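# Set the carton on the raised block with suction

## Task

Place the carton on top of the raised block so that no part of it sticks out past the block's edges; it must stay there on its own without the robot holding it, and at the end the vacuum must be released and the tool moved away.

## Robot and tools

Robot: a single six-joint arm (UR7e type) carrying a vacuum gripper with four suction cups on two air channels, a and b. The cup point is the centre of the four cup rims when nothing is touching them. The cups point along the cup point's +z axis. In cup-point axes the cups sit at x = -35 and +35 mm, with channel a's pair at y = -70 mm and channel b's pair at y = +70 mm. The tool reaches 148 mm to either side along its y axis. Each cup is 36 mm wide.

Frames: the scene frame has its origin on the table top under the arm base, +z up, and +y to the left when facing along +x. The base may be slightly tilted. Each result's state line reports end_effector_position (m) and end_effector_quat_wxyz for the cup point in the scene frame, plus linear (m/s) and angular (rad/s) velocities. The printed position can be a little off, more so at long reach. Joint ranges (rad): shoulder pan -3.142..3.142, shoulder lift -3.142..0, elbow 0..3.142, wrist 1 -4.712..1.571, wrist 2 -3.142..0, wrist 3 -6.283..6.283.

execute_actions(actions): actions is a list of actions. Each action is a table of 1 to 15 rows. Each row is 8 numbers in [-1, 1]: dx, dy, dz, rx, ry, rz, suction_a, suction_b. A row lasts one control step (1/30 s). If there are fewer than 15 rows, the last row repeats until the action's 0.5 s is up. The first six numbers are an offset, not a pose. They are taken from the cup point's measured pose at the start of that action (for a call's first action, the last pose a result reported), and they are expressed in the cup point's own axes. Every row in an action refers to that same start, so rows do not add up. Scale: 1.0 = 0.6 m of translation or 180 degrees of rotation. rx, ry, rz form a single rotation vector. An empty list just returns the current state and images.

Each control step, the controller clips the commanded pose to within 100 mm and 16 degrees of the measured pose. A far target may take several actions, and after an action the arm stops at the last clipped pose. Send the remainder in the next action. The arm trails commands by about 0.17 s, and joint speed and acceleration are limited.

Suction numbers: +1 asks for full vacuum (about 75 kPa below ambient). A smaller value asks for that fraction of it, and 0.01 or less switches the channel off. Each channel keeps its last setting until changed.

move(target, speed, stop_force, blocking): target is one 8-number row laid out as above. It is an offset in cup-point axes from the pose in the latest result that showed one. The cup point then follows a straight path to it, taking the shorter rotation. speed is in m/s, from 0.002 to 0.5, default 0.25. Rotation is capped at twice that value in rad/s. The path takes 0.5 to 10 s, and a longer one is cut off at 10 s. The suction values are sent at the start and the move does not wait for them. The path ignores obstacles, and the real motion can lag, drift, or overshoot the speed, especially with the arm near full stretch. stop_force (N, 9 to 40, optional, refused in the first 0.2 s) ends the path when the wrist sensor sees that much extra push opposing the motion for two steps. The arm then backs up two steps and holds. Force can briefly exceed stop_force, more so when moving fast. Only use it with slow, non-rotating moves. Omit it when lifting off something you are pressing on. blocking=false returns after 0.5 s while the arm keeps moving; it cannot be combined with stop_force. After such a move, check with wait(0), and send no other motion until a result shows the move ended. The result adds a move: line. Its ending is one of: done, off_target, moving, held (a check blocked the final step), fault, or contact (the stop_force ending, which outranks the others). It also gives the limits that acted (paced = the sent pose was clipped; held = some steps were blocked, after which the arm may jump faster) and the remaining distance to target.

wait(seconds): 0 to 10 s; the arm holds its last command and any running move continues. stop(): brakes a running move, which needs some stopping distance; suction is unaffected. zoom_image(camera, region): camera is cam_high (fixed, 896x504) or cam_wrist (fisheye, 616x616); region is [x0, y0, x1, y1] in pixels from the top-left, at most 504x504. read_manual(section): returns the licence texts only ("licences"). finished_scene(scene): ends the given scene for good; call it only once the carton rests on the block by itself and the tool is clear.

Result lines: Hand target is the pose the controller is currently driving toward. A pose unreachable line means the clearance check (which treats the base mount as part of the arm) altered or blocked the command. Joint torques are the drives' total output, noisy and offset, and are not reliable for sensing contact. Wrist force and Wrist torque are in cup-point axes. The force points from the touched surface back into the arm. Offset is up to about 4 N, noise about 2.4 N, and each axis saturates near 50 N. The tool's own weight is already removed, and no reading at the start is normal. suction_measured_a and suction_measured_b show the vacuum each channel achieved. They stay near 0 without a seal, and on an airtight face they settle up to 0.17 below the command (0.27 with both channels on). part_present_a and part_present_b switch to 1 at 0.54 and back to 0 below 0.49.

Gripping: switch a channel on and press both of its cups flat onto a smooth face of the carton so each rim seals fully. Avoid holes, seams, and the carton's edges under a cup. One pump feeds both channels, so an open channel with an uncovered cup steals all the flow. Under vacuum the cups compress, so the held carton sits up to about 12 mm nearer the tool. Suction alone can lift a resting object. To release, set the carton down on the block, switch both channels off, then rise at least 15 mm. If a cup seals onto the table, switch that channel off to free it.

Hazards: the arm is stiff, so aiming even slightly past a firm contact can trigger a fault. A joint torque at its load limit (138 N m for shoulder and elbow, 25.7 N m for each wrist joint, held weight included) or an external force of 150 N halts the arm for 10 s and drops the rest of the call. Motors warn with MOTOR HOT at 70 °C and brake at 85 °C. Approach contacts slowly. Do not drop, slam, or shove the carton, and never knock anything off the table. Loose objects may occasionally get nudged by outside disturbances.

Each tool is called after "Emit:" by a JSON object that holds its "fn" and its "kwargs", one argument or row to a line.

## Session

Emit:
{"fn": "execute_actions", "kwargs": {
  "actions": []
}}

Scene clock: 0.00 s.
end_effector_position=(+0.4258, -0.0076, +0.3721) suction_measured_a=0.00 part_present_a=0 suction_measured_b=0.00 part_present_b=0 end_effector_quat_wxyz=(+0.003, +0.008, +1.000, +0.001) end_effector_velocity=(-0.000, -0.000, -0.000) end_effector_angular_velocity=(+0.000, +0.001, +0.000)
Joint positions: [-0.317 -1.768  1.734 -1.534 -1.573  1.257]
Joint velocities: [-0.  0.  0.  0.  0. -0.]
Joint torques (N m, as the arm reports them, + toward a larger angle): no reading
Wrist force (N, on the end effector, along its own x y z axes, offset not removed): no reading
Wrist torque (N m, same axes, about the end effector's origin, offset not removed): no reading
Hand target: +0.426, -0.008, +0.372; +0.003, +0.008, +1.000, +0.001

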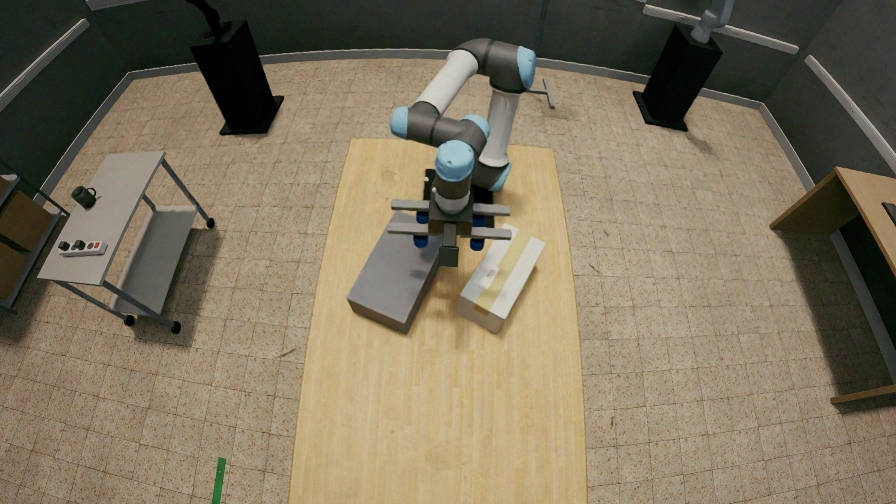

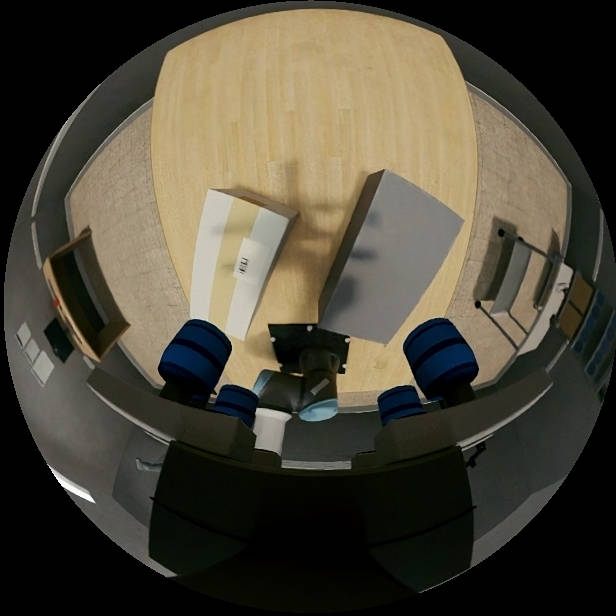

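Emit:
{"fn": "zoom_image", "kwargs": {
  "camera": "cam_high",
  "region": [330, 190, 570, 350]
}}

Emit:
{"fn": "zoom_image", "kwargs": {
  "camera": "cam_wrist",
  "region": [170, 150, 480, 360]
}}

Region (330, 190, 570, 350) of cam_high's 896x504 image, scaled by 2.100, with more detail than that image has.

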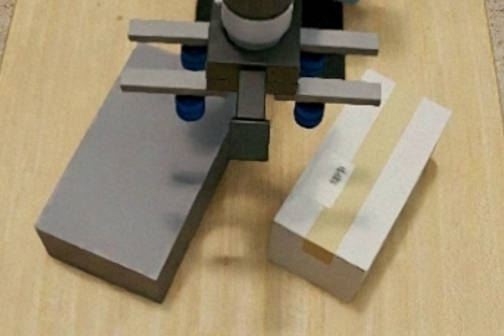

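Region (170, 150, 480, 360) of cam_wrist's 616x616 image, scaled by 1.626, with more detail than that image has; it fills the top 341 rows of this view, and the rest is white.

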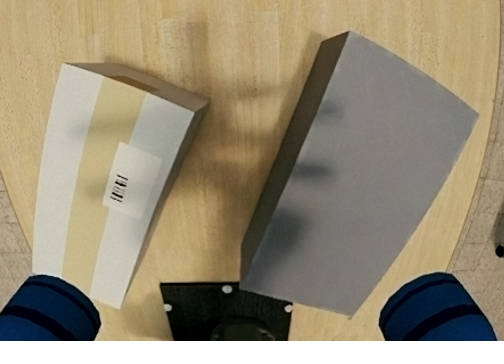

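Emit:
{"fn": "move", "kwargs": {
  "target": [0.057,0.3125,0.29,0,0,-0.342,0,0],
  "speed": 0.4
}}

Scene clock: 31.10 s.
end_effector_position=(+0.3955, +0.1806, +0.1983) suction_measured_a=0.00 part_present_a=0 suction_measured_b=0.00 part_present_b=0 end_effector_quat_wxyz=(+0.002, -0.504, +0.863, -0.001) end_effector_velocity=(-0.000, +0.001, -0.001) end_effector_angular_velocity=(-0.000, +0.001, +0.005)
Joint positions: [ 0.132 -1.661  2.101 -2.008 -1.572  0.632]
Joint velocities: [ 0.002  0.001  0.001 -0.001  0.    -0.003]
Joint torques (N m, as the arm reports them, + toward a larger angle): [  8.09 -11.19 -15.78  -6.46   2.44  -2.26]
Wrist force (N, on the end effector, along its own x y z axes, offset not removed): [0.9 1.1 -2.1]
Wrist torque (N m, same axes, about the end effector's origin, offset not removed): [0.34 -0.27 -0.23]
Hand target: +0.396, +0.181, +0.198; +0.002, -0.505, +0.863, -0.001
Off the commanded pose: 0.000 m, 0 deg.
move: done
camera_calibration (this result's frames):
cam_wrist: T_world_to_cam=[[0.84983, -0.52636, -0.027095, -0.229368], [-0.417647, -0.703885, 0.574558, 0.225491], [-0.321496, -0.476961, -0.818015, 0.492474], [0, 0, 0, 1]] pos_world=[0.447428, 0.27288, 0.267079]

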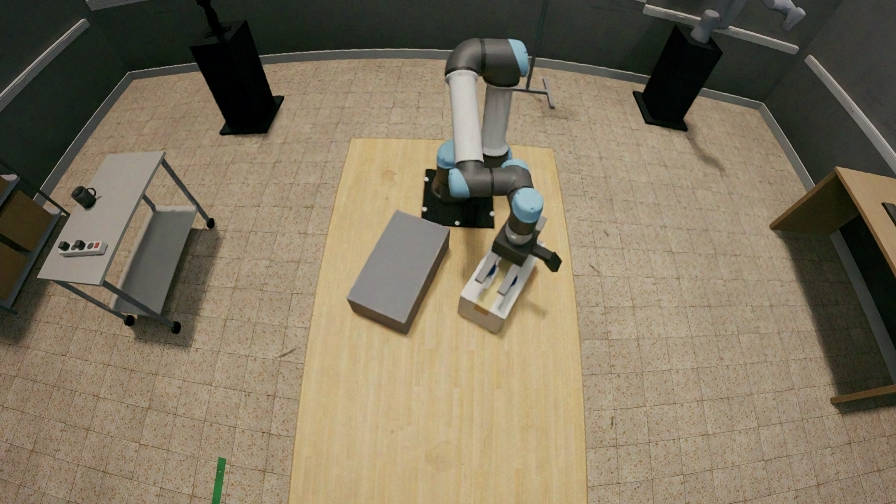

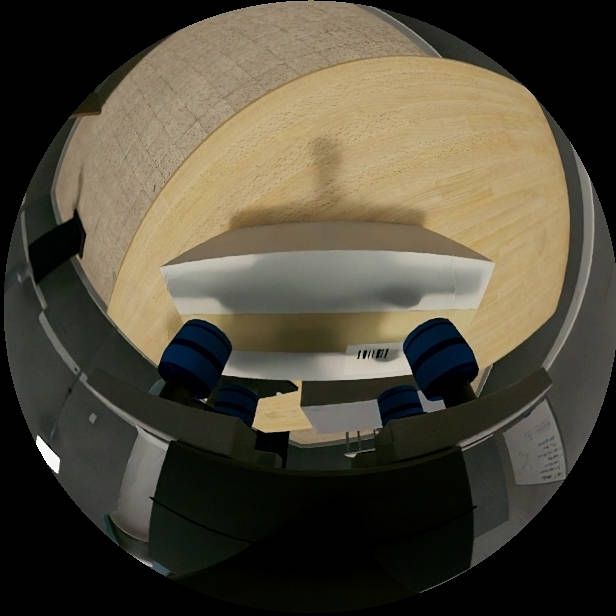

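Emit:
{"fn": "move", "kwargs": {
  "target": [0.004,-0.02,0.05,0,0,0,0,0]
}}

Emit:
{"fn": "move", "kwargs": {
  "target": [0,0,0.08,0,0,0,1,1],
  "speed": 0.02,
  "stop_force": 15
}}

Scene clock: 39.40 s.
end_effector_position=(+0.4049, +0.1727, +0.1685) suction_measured_a=0.00 part_present_a=0 suction_measured_b=0.00 part_present_b=0 end_effector_quat_wxyz=(+0.002, -0.504, +0.863, -0.001) end_effector_velocity=(+0.001, -0.001, -0.001) end_effector_angular_velocity=(+0.000, -0.002, -0.001)
Joint positions: [ 0.111 -1.609  2.14  -2.098 -1.572  0.61 ]
Joint velocities: [-0.001  0.001  0.002 -0.004 -0.    -0.001]
Joint torques (N m, as the arm reports them, + toward a larger angle): [ -7.36 -12.05 -14.55  -6.44  -1.16  -2.17]
Wrist force (N, on the end effector, along its own x y z axes, offset not removed): [1.8 -0.2 -0.6]
Wrist torque (N m, same axes, about the end effector's origin, offset not removed): [0.09 -0.24 -0.21]
Hand target: +0.405, +0.173, +0.168; +0.002, -0.504, +0.863, -0.001
Off the commanded pose: 0.000 m, 0 deg.
move: done
camera_calibration (this result's frames):
cam_wrist: T_world_to_cam=[[0.84983, -0.526357, -0.0271692, -0.242295], [-0.417617, -0.70392, 0.574537, 0.241005], [-0.321536, -0.476912, -0.818027, 0.46735], [0, 0, 0, 1]] pos_world=[0.456828, 0.264999, 0.237256]

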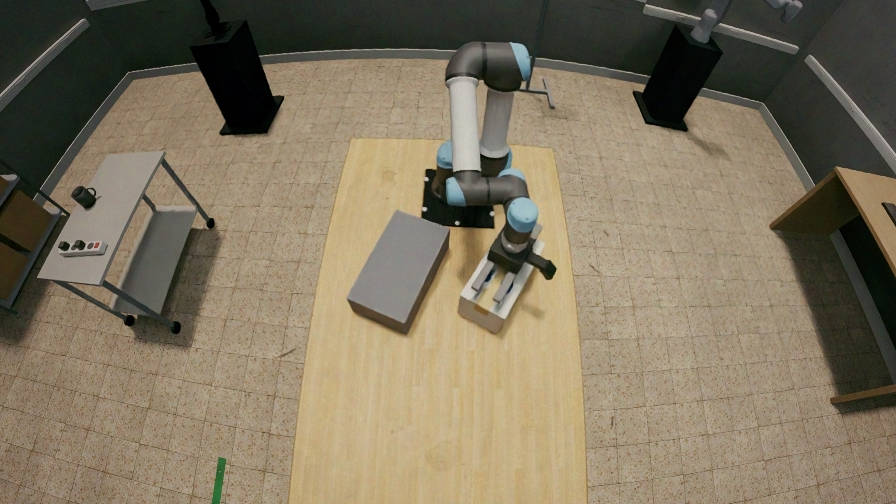

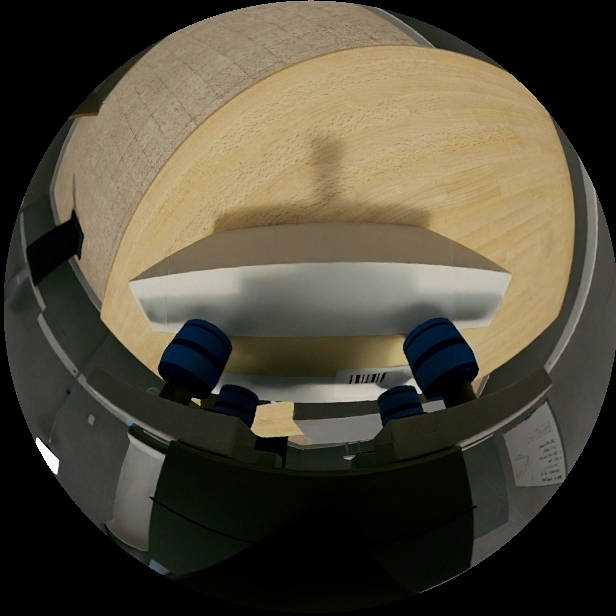

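Scene clock: 41.17 s.
end_effector_position=(+0.4049, +0.1727, +0.1405) suction_measured_a=0.78 part_present_a=1 suction_measured_b=0.78 part_present_b=1 end_effector_quat_wxyz=(+0.002, -0.504, +0.863, -0.001) end_effector_velocity=(-0.000, -0.000, +0.003) end_effector_angular_velocity=(-0.000, +0.003, -0.000)
Joint positions: [ 0.111 -1.566  2.183 -2.184 -1.572  0.61 ]
Joint velocities: [-0.    -0.005 -0.006  0.014 -0.    -0.   ]
Joint torques (N m, as the arm reports them, + toward a larger angle): [  0.86 -28.82 -23.52  -0.68  -2.72  -0.64]
Wrist force (N, on the end effector, along its own x y z axes, offset not removed): [-10.8 -11.1 -32.8]
Wrist torque (N m, same axes, about the end effector's origin, offset not removed): [-6.15 2.19 0.52]
Hand target: +0.405, +0.173, +0.141; +0.002, -0.504, +0.863, -0.001
Off the commanded pose: 0.020 m, 0 deg.
move: contact
camera_calibration (this result's frames):
cam_wrist: T_world_to_cam=[[0.84982, -0.526355, -0.0275101, -0.243015], [-0.417387, -0.703924, 0.574699, 0.257017], [-0.321861, -0.476908, -0.817902, 0.444604], [0, 0, 0, 1]] pos_world=[0.456895, 0.265044, 0.20925]

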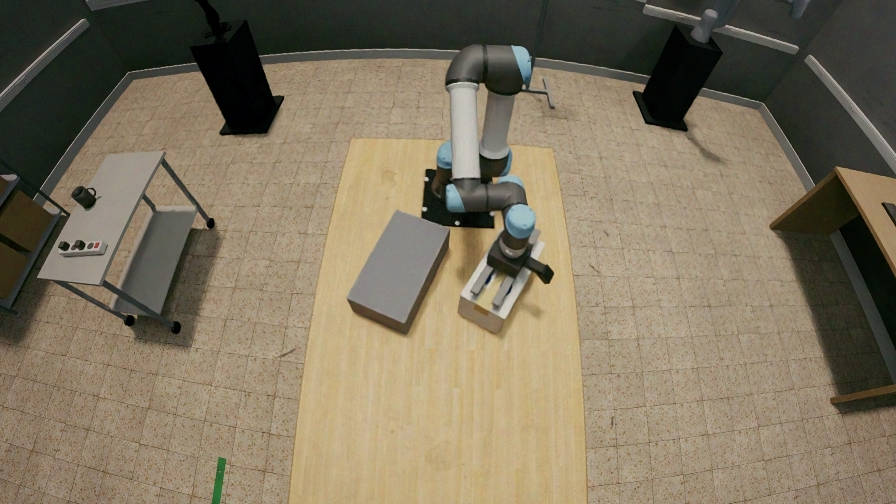

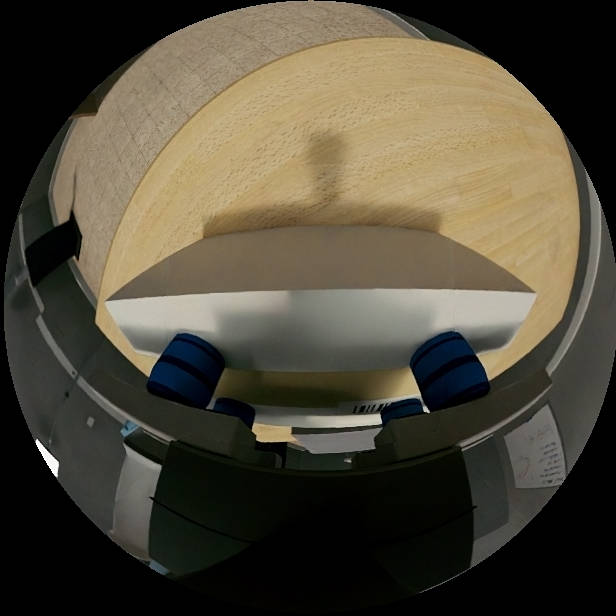

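Emit:
{"fn": "move", "kwargs": {
  "target": [0,0,-0.24,0,0,0,1,1]
}}

Emit:
{"fn": "move", "kwargs": {
  "target": [0.511,-0.24,0,0,0,-0.052,1,1],
  "speed": 0.3
}}

Emit:
{"fn": "zoom_image", "kwargs": {
  "camera": "cam_high",
  "region": [310, 170, 510, 350]
}}

Scene clock: 48.63 s.
end_effector_position=(+0.4042, +0.1725, +0.2843) suction_measured_a=0.88 part_present_a=1 suction_measured_b=0.88 part_present_b=1 end_effector_quat_wxyz=(+0.002, -0.504, +0.863, -0.001) end_effector_velocity=(+0.000, -0.000, +0.002) end_effector_angular_velocity=(-0.001, -0.001, -0.001)
Joint positions: [ 0.111 -1.717  1.918 -1.769 -1.572  0.61 ]
Joint velocities: [-0.001 -0.001 -0.004  0.004 -0.001 -0.   ]
Joint torques (N m, as the arm reports them, + toward a larger angle): [ -7.62 -40.54 -51.69  -3.47  -2.61  -2.13]
Wrist force (N, on the end effector, along its own x y z axes, offset not removed): [-0.1 -0.8 18.3]
Wrist torque (N m, same axes, about the end effector's origin, offset not removed): [-0.56 0.05 -0.37]
Hand target: +0.404, +0.172, +0.284; +0.002, -0.504, +0.863, -0.001
Off the commanded pose: 0.000 m, 0 deg.
move: done
camera_calibration (this result's frames):
cam_wrist: T_world_to_cam=[[0.849823, -0.526347, -0.0275612, -0.238579], [-0.417388, -0.703991, 0.574616, 0.173959], [-0.32185, -0.476819, -0.817959, 0.561847], [0, 0, 0, 1]] pos_world=[0.456189, 0.264789, 0.353032]

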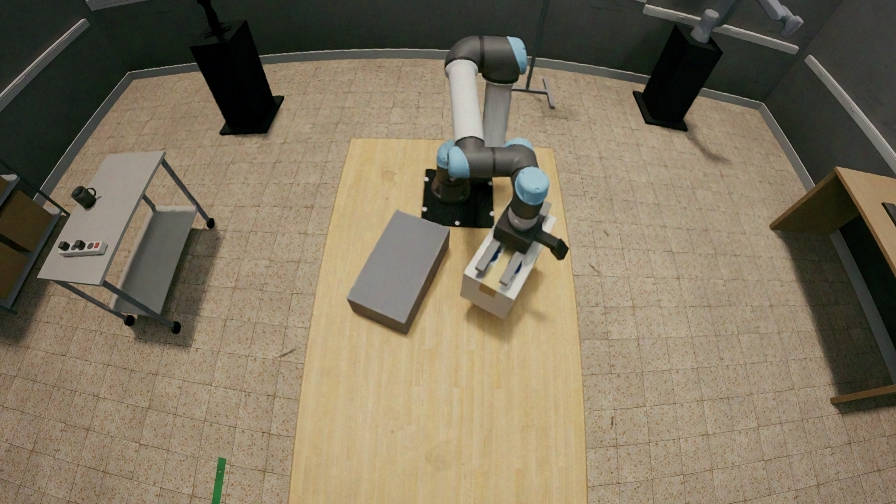

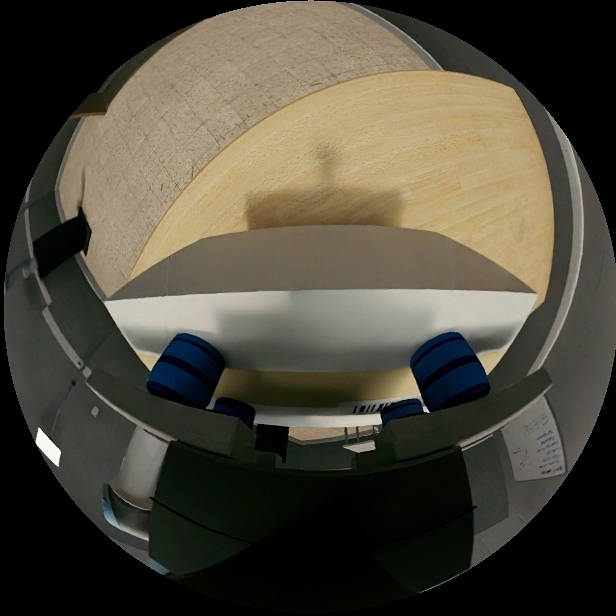

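Scene clock: 50.33 s.
end_effector_position=(+0.3794, -0.1649, +0.2834) suction_measured_a=0.88 part_present_a=1 suction_measured_b=0.88 part_present_b=1 end_effector_quat_wxyz=(+0.003, -0.573, +0.819, -0.000) end_effector_velocity=(-0.000, -0.001, +0.001) end_effector_angular_velocity=(-0.001, -0.001, +0.001)
Joint positions: [-0.718 -1.785  1.973 -1.755 -1.573 -0.382]
Joint velocities: [-0.002 -0.001 -0.001  0.     0.001 -0.004]
Joint torques (N m, as the arm reports them, + toward a larger angle): [ -6.76 -13.59 -51.31  -8.95   2.7   -2.07]
Wrist force (N, on the end effector, along its own x y z axes, offset not removed): [-1.2 1.9 17.5]
Wrist torque (N m, same axes, about the end effector's origin, offset not removed): [-0.49 0.34 -0.11]
Hand target: +0.379, -0.165, +0.283; +0.003, -0.573, +0.819, -0.000
Off the commanded pose: 0.001 m, 0 deg.
move: done
camera_calibration (this result's frames):
cam_wrist: T_world_to_cam=[[0.924082, -0.381116, -0.0286709, -0.399], [-0.297071, -0.763444, 0.573499, -0.128548], [-0.240459, -0.521443, -0.818704, 0.354164], [0, 0, 0, 1]] pos_world=[0.415683, -0.0655282, 0.352238]

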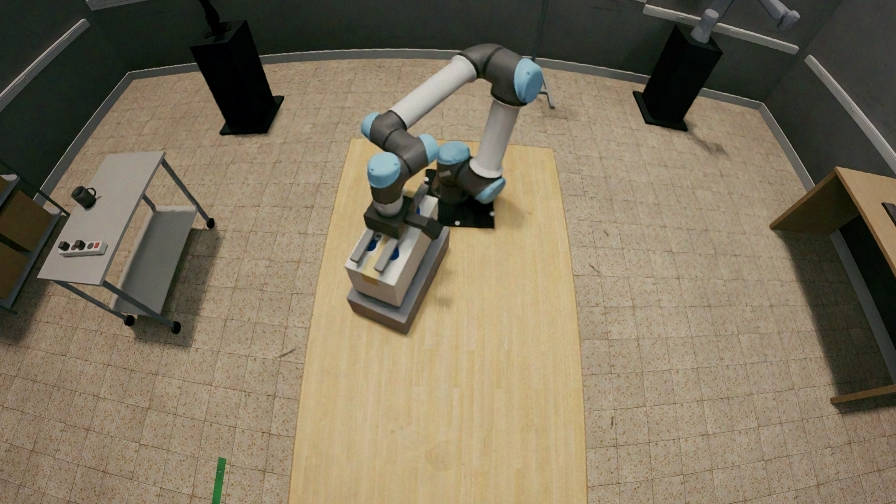

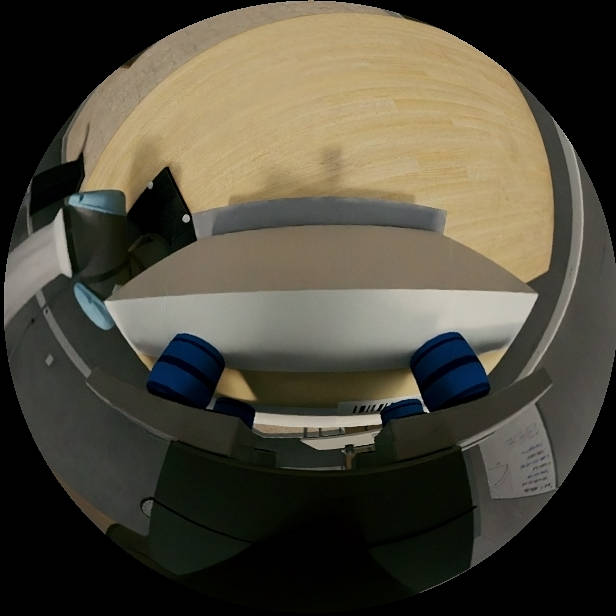

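Region (310, 170, 510, 350) of cam_high's 896x504 image, scaled by 2.520, with more detail than that image has; it fills the top 454 rows of this view, and the rest is white.

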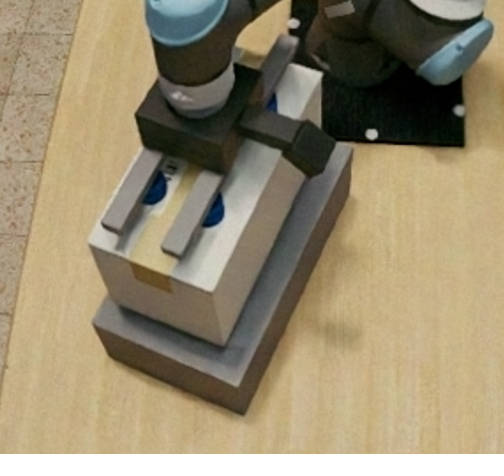

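Emit:
{"fn": "move", "kwargs": {
  "target": [-0.005,0,0.04,0,0,0,1,1],
  "speed": 0.1
}}

Emit:
{"fn": "move", "kwargs": {
  "target": [0,0,0.07,0,0,0,1,1],
  "speed": 0.012,
  "stop_force": 12
}}

Scene clock: 60.63 s.
end_effector_position=(+0.3806, -0.1621, +0.2599) suction_measured_a=0.88 part_present_a=1 suction_measured_b=0.88 part_present_b=1 end_effector_quat_wxyz=(+0.003, -0.573, +0.819, -0.001) end_effector_velocity=(+0.000, +0.000, -0.002) end_effector_angular_velocity=(-0.000, -0.000, +0.001)
Joint positions: [-0.711 -1.773  2.025 -1.82  -1.573 -0.375]
Joint velocities: [ 0.001  0.001  0.005 -0.006 -0.    -0.   ]
Joint torques (N m, as the arm reports them, + toward a larger angle): [-0.93 17.26 15.07 -8.52  1.41 -0.39]
Wrist force (N, on the end effector, along its own x y z axes, offset not removed): [-22.6 -11.9 -50.0]
Wrist torque (N m, same axes, about the end effector's origin, offset not removed): [-11.60 1.63 2.15]
Hand target: +0.381, -0.162, +0.259; +0.003, -0.573, +0.819, -0.000
Off the commanded pose: 0.001 m, 0 deg.
move: done
camera_calibration (this result's frames):
cam_wrist: T_world_to_cam=[[0.924084, -0.381175, -0.0278406, -0.399947], [-0.297487, -0.763104, 0.573736, -0.112378], [-0.239939, -0.521898, -0.818567, 0.336444], [0, 0, 0, 1]] pos_world=[0.416879, -0.0626166, 0.328743]

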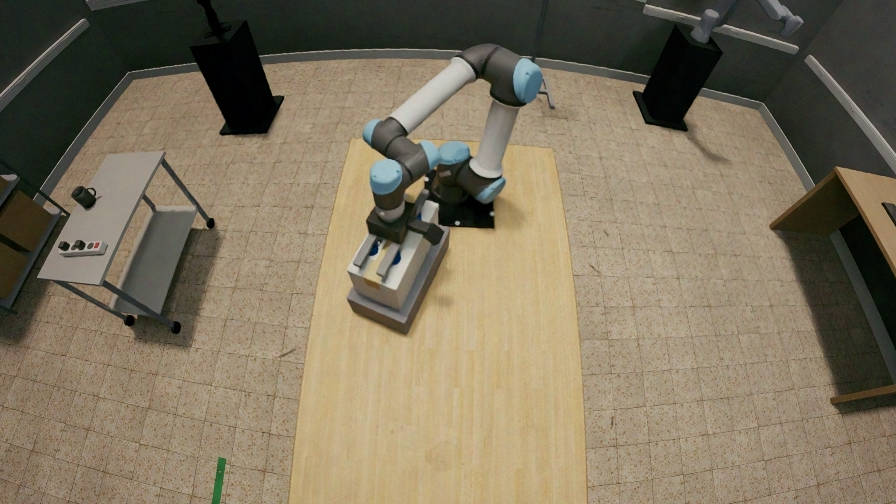

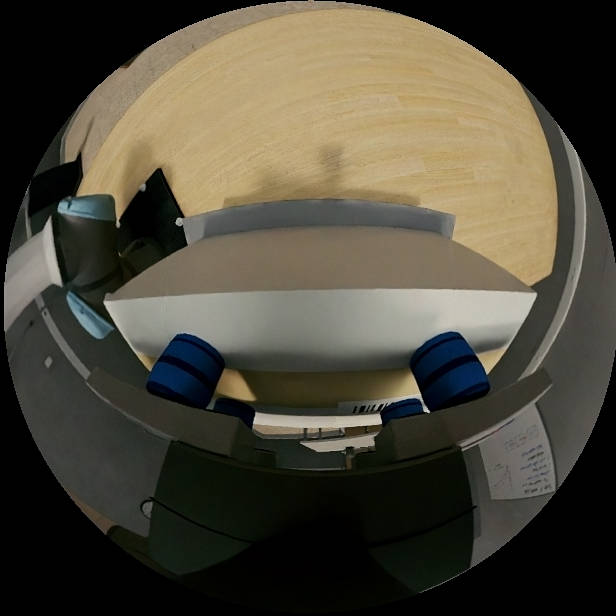

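Scene clock: 61.13 s.
end_effector_position=(+0.3806, -0.1620, +0.2598) suction_measured_a=0.88 part_present_a=1 suction_measured_b=0.88 part_present_b=1 end_effector_quat_wxyz=(+0.003, -0.573, +0.819, -0.001) end_effector_velocity=(+0.001, -0.000, -0.000) end_effector_angular_velocity=(-0.000, -0.001, +0.001)
Joint positions: [-0.711 -1.773  2.025 -1.82  -1.573 -0.375]
Joint velocities: [ 0.001  0.001 -0.    -0.002  0.    -0.   ]
Joint torques (N m, as the arm reports them, + toward a larger angle): [-7.22 10.24 -6.72 -2.52  1.29 -0.49]
Wrist force (N, on the end effector, along its own x y z axes, offset not removed): [-27.6 -16.6 -50.0]
Wrist torque (N m, same axes, about the end effector's origin, offset not removed): [-12.22 2.13 1.92]
Hand target: +0.381, -0.162, +0.260; +0.003, -0.573, +0.819, -0.001
Off the commanded pose: 0.042 m, 0 deg.
move: contact
camera_calibration (this result's frames):
cam_wrist: T_world_to_cam=[[0.924097, -0.381137, -0.0279214, -0.399908], [-0.29742, -0.763149, 0.573712, -0.112364], [-0.239971, -0.521861, -0.818581, 0.336447], [0, 0, 0, 1]] pos_world=[0.416872, -0.0625913, 0.328708]

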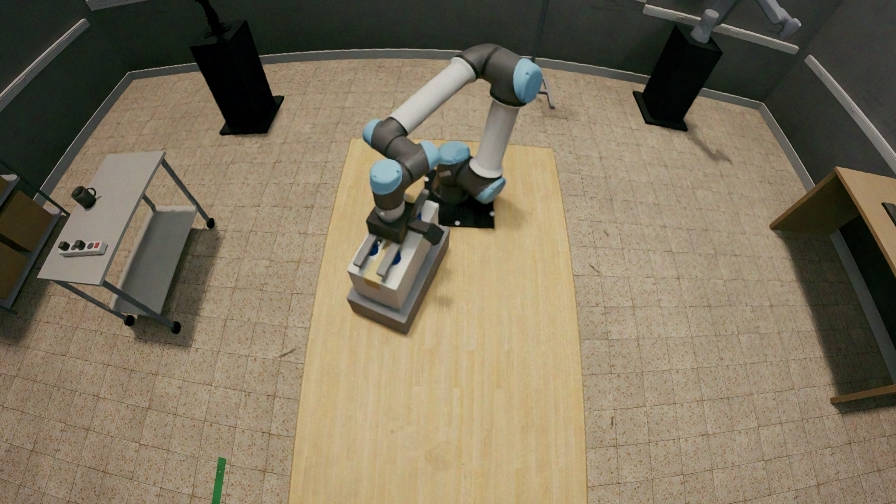

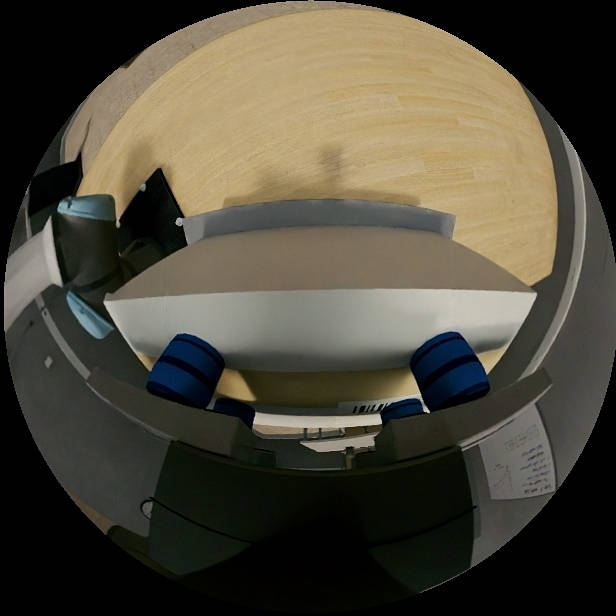

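The carton is already touching the block, with the tool slightly tilted. Releasing it now.

Emit:
{"fn": "execute_actions", "kwargs": {
  "actions": [
    [[0,0,-0.002,0,0,0,0,0]]
  ]
}}

Emit:
{"fn": "move", "kwargs": {
  "target": [0,0,-0.2,0,0,0,0,0]
}}

Emit:
{"fn": "zoom_image", "kwargs": {
  "camera": "cam_high",
  "region": [310, 170, 510, 350]
}}

Scene clock: 73.10 s.
end_effector_position=(+0.3806, -0.1621, +0.2610) suction_measured_a=0.00 part_present_a=0 suction_measured_b=0.00 part_present_b=0 end_effector_quat_wxyz=(+0.003, -0.573, +0.820, -0.001) end_effector_velocity=(-0.000, +0.000, +0.000) end_effector_angular_velocity=(-0.000, -0.000, +0.000)
Joint positions: [-0.711 -1.774  2.023 -1.817 -1.573 -0.375]
Joint velocities: [ 0.    -0.001  0.     0.    -0.    -0.   ]
Joint torques (N m, as the arm reports them, + toward a larger angle): [  1.57  -6.28 -11.93   4.52  -3.02  -0.58]
Wrist force (N, on the end effector, along its own x y z axes, offset not removed): [-0.8 1.1 -50.0]
Wrist torque (N m, same axes, about the end effector's origin, offset not removed): [-0.02 -0.45 -0.01]
Hand target: +0.381, -0.162, +0.261; +0.003, -0.573, +0.819, -0.001
Off the commanded pose: 0.000 m, 0 deg.
camera_calibration (this result's frames):
cam_wrist: T_world_to_cam=[[0.924063, -0.381219, -0.027927, -0.399868], [-0.297487, -0.763126, 0.573708, -0.113054], [-0.24002, -0.521834, -0.818584, 0.337422], [0, 0, 0, 1]] pos_world=[0.416859, -0.0626337, 0.329901]

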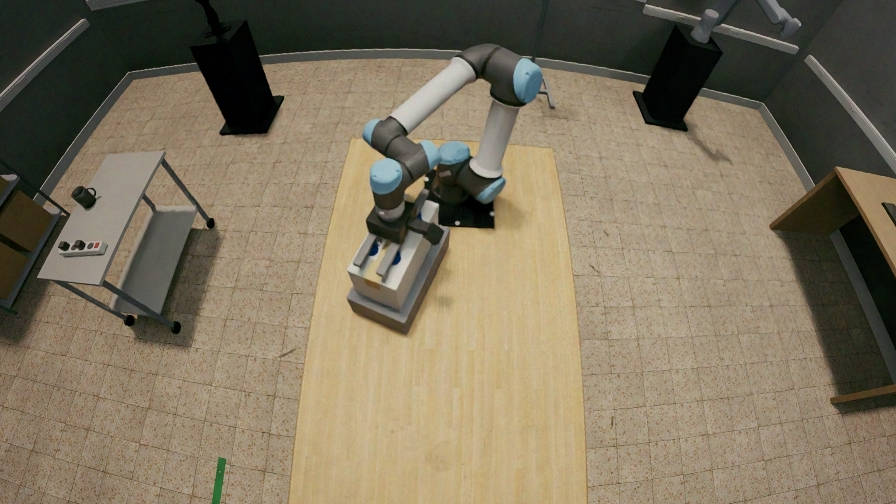

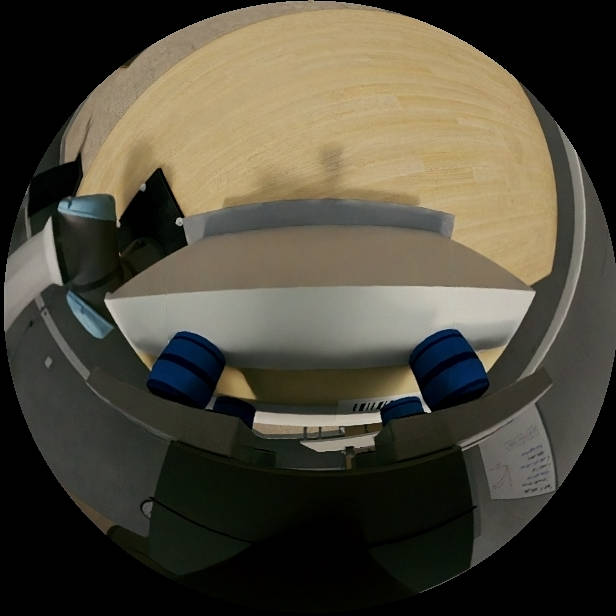

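Scene clock: 74.10 s.
end_effector_position=(+0.3798, -0.1625, +0.3809) suction_measured_a=0.00 part_present_a=0 suction_measured_b=0.00 part_present_b=0 end_effector_quat_wxyz=(+0.003, -0.573, +0.820, -0.001) end_effector_velocity=(-0.000, -0.000, +0.001) end_effector_angular_velocity=(+0.002, +0.002, -0.000)
Joint positions: [-0.711 -1.8    1.735 -1.503 -1.573 -0.375]
Joint velocities: [-0.001  0.002 -0.005  0.006 -0.    -0.   ]
Joint torques (N m, as the arm reports them, + toward a larger angle): [ -7.2   -5.26 -42.65  -1.19  -2.34  -2.24]
Wrist force (N, on the end effector, along its own x y z axes, offset not removed): [0.5 3.5 0.4]
Wrist torque (N m, same axes, about the end effector's origin, offset not removed): [0.59 -0.21 -0.09]
Hand target: +0.380, -0.163, +0.381; +0.003, -0.573, +0.820, -0.001
Off the commanded pose: 0.000 m, 0 deg.
move: done
camera_calibration (this result's frames):
cam_wrist: T_world_to_cam=[[0.924057, -0.381242, -0.0278186, -0.396028], [-0.297558, -0.763087, 0.573723, -0.182355], [-0.239955, -0.521875, -0.818577, 0.435119], [0, 0, 0, 1]] pos_world=[0.4161, -0.0630582, 0.449783]

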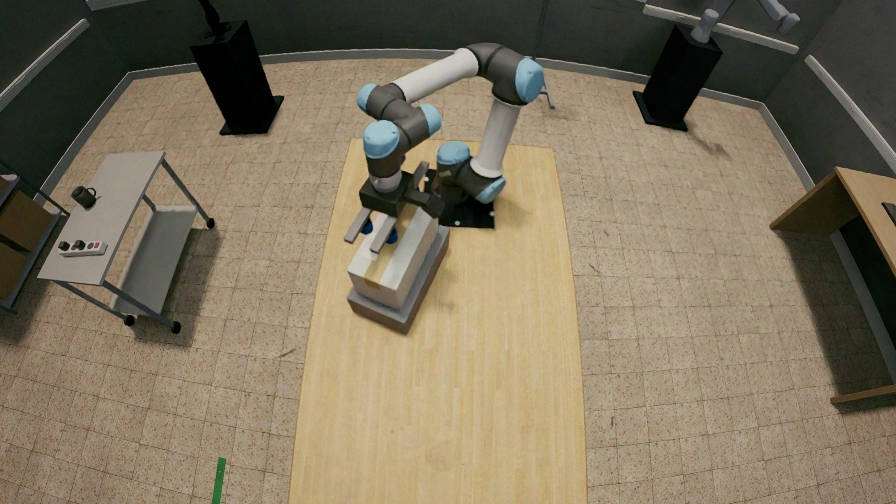

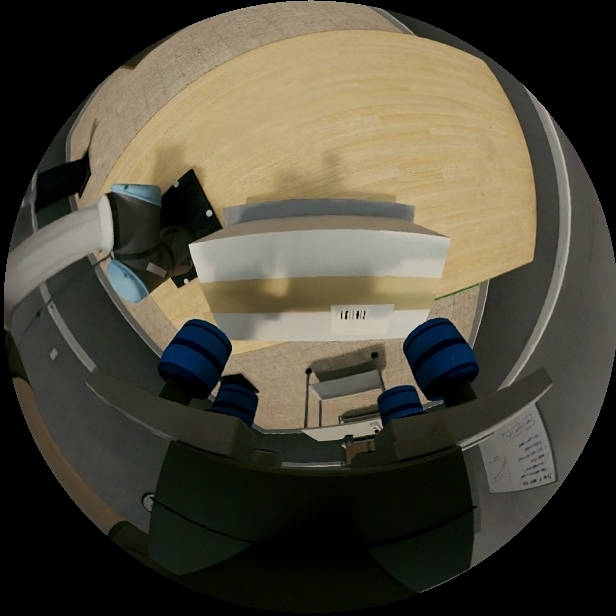

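Region (310, 170, 510, 350) of cam_high's 896x504 image, scaled by 2.520, with more detail than that image has; it fills the top 454 rows of this view, and the rest is white.

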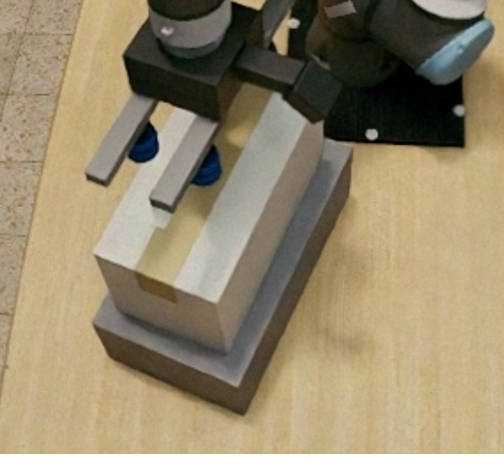

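Emit:
{"fn": "finished_scene", "kwargs": {
  "scene": 1
}}

The scene is finished: the task was done.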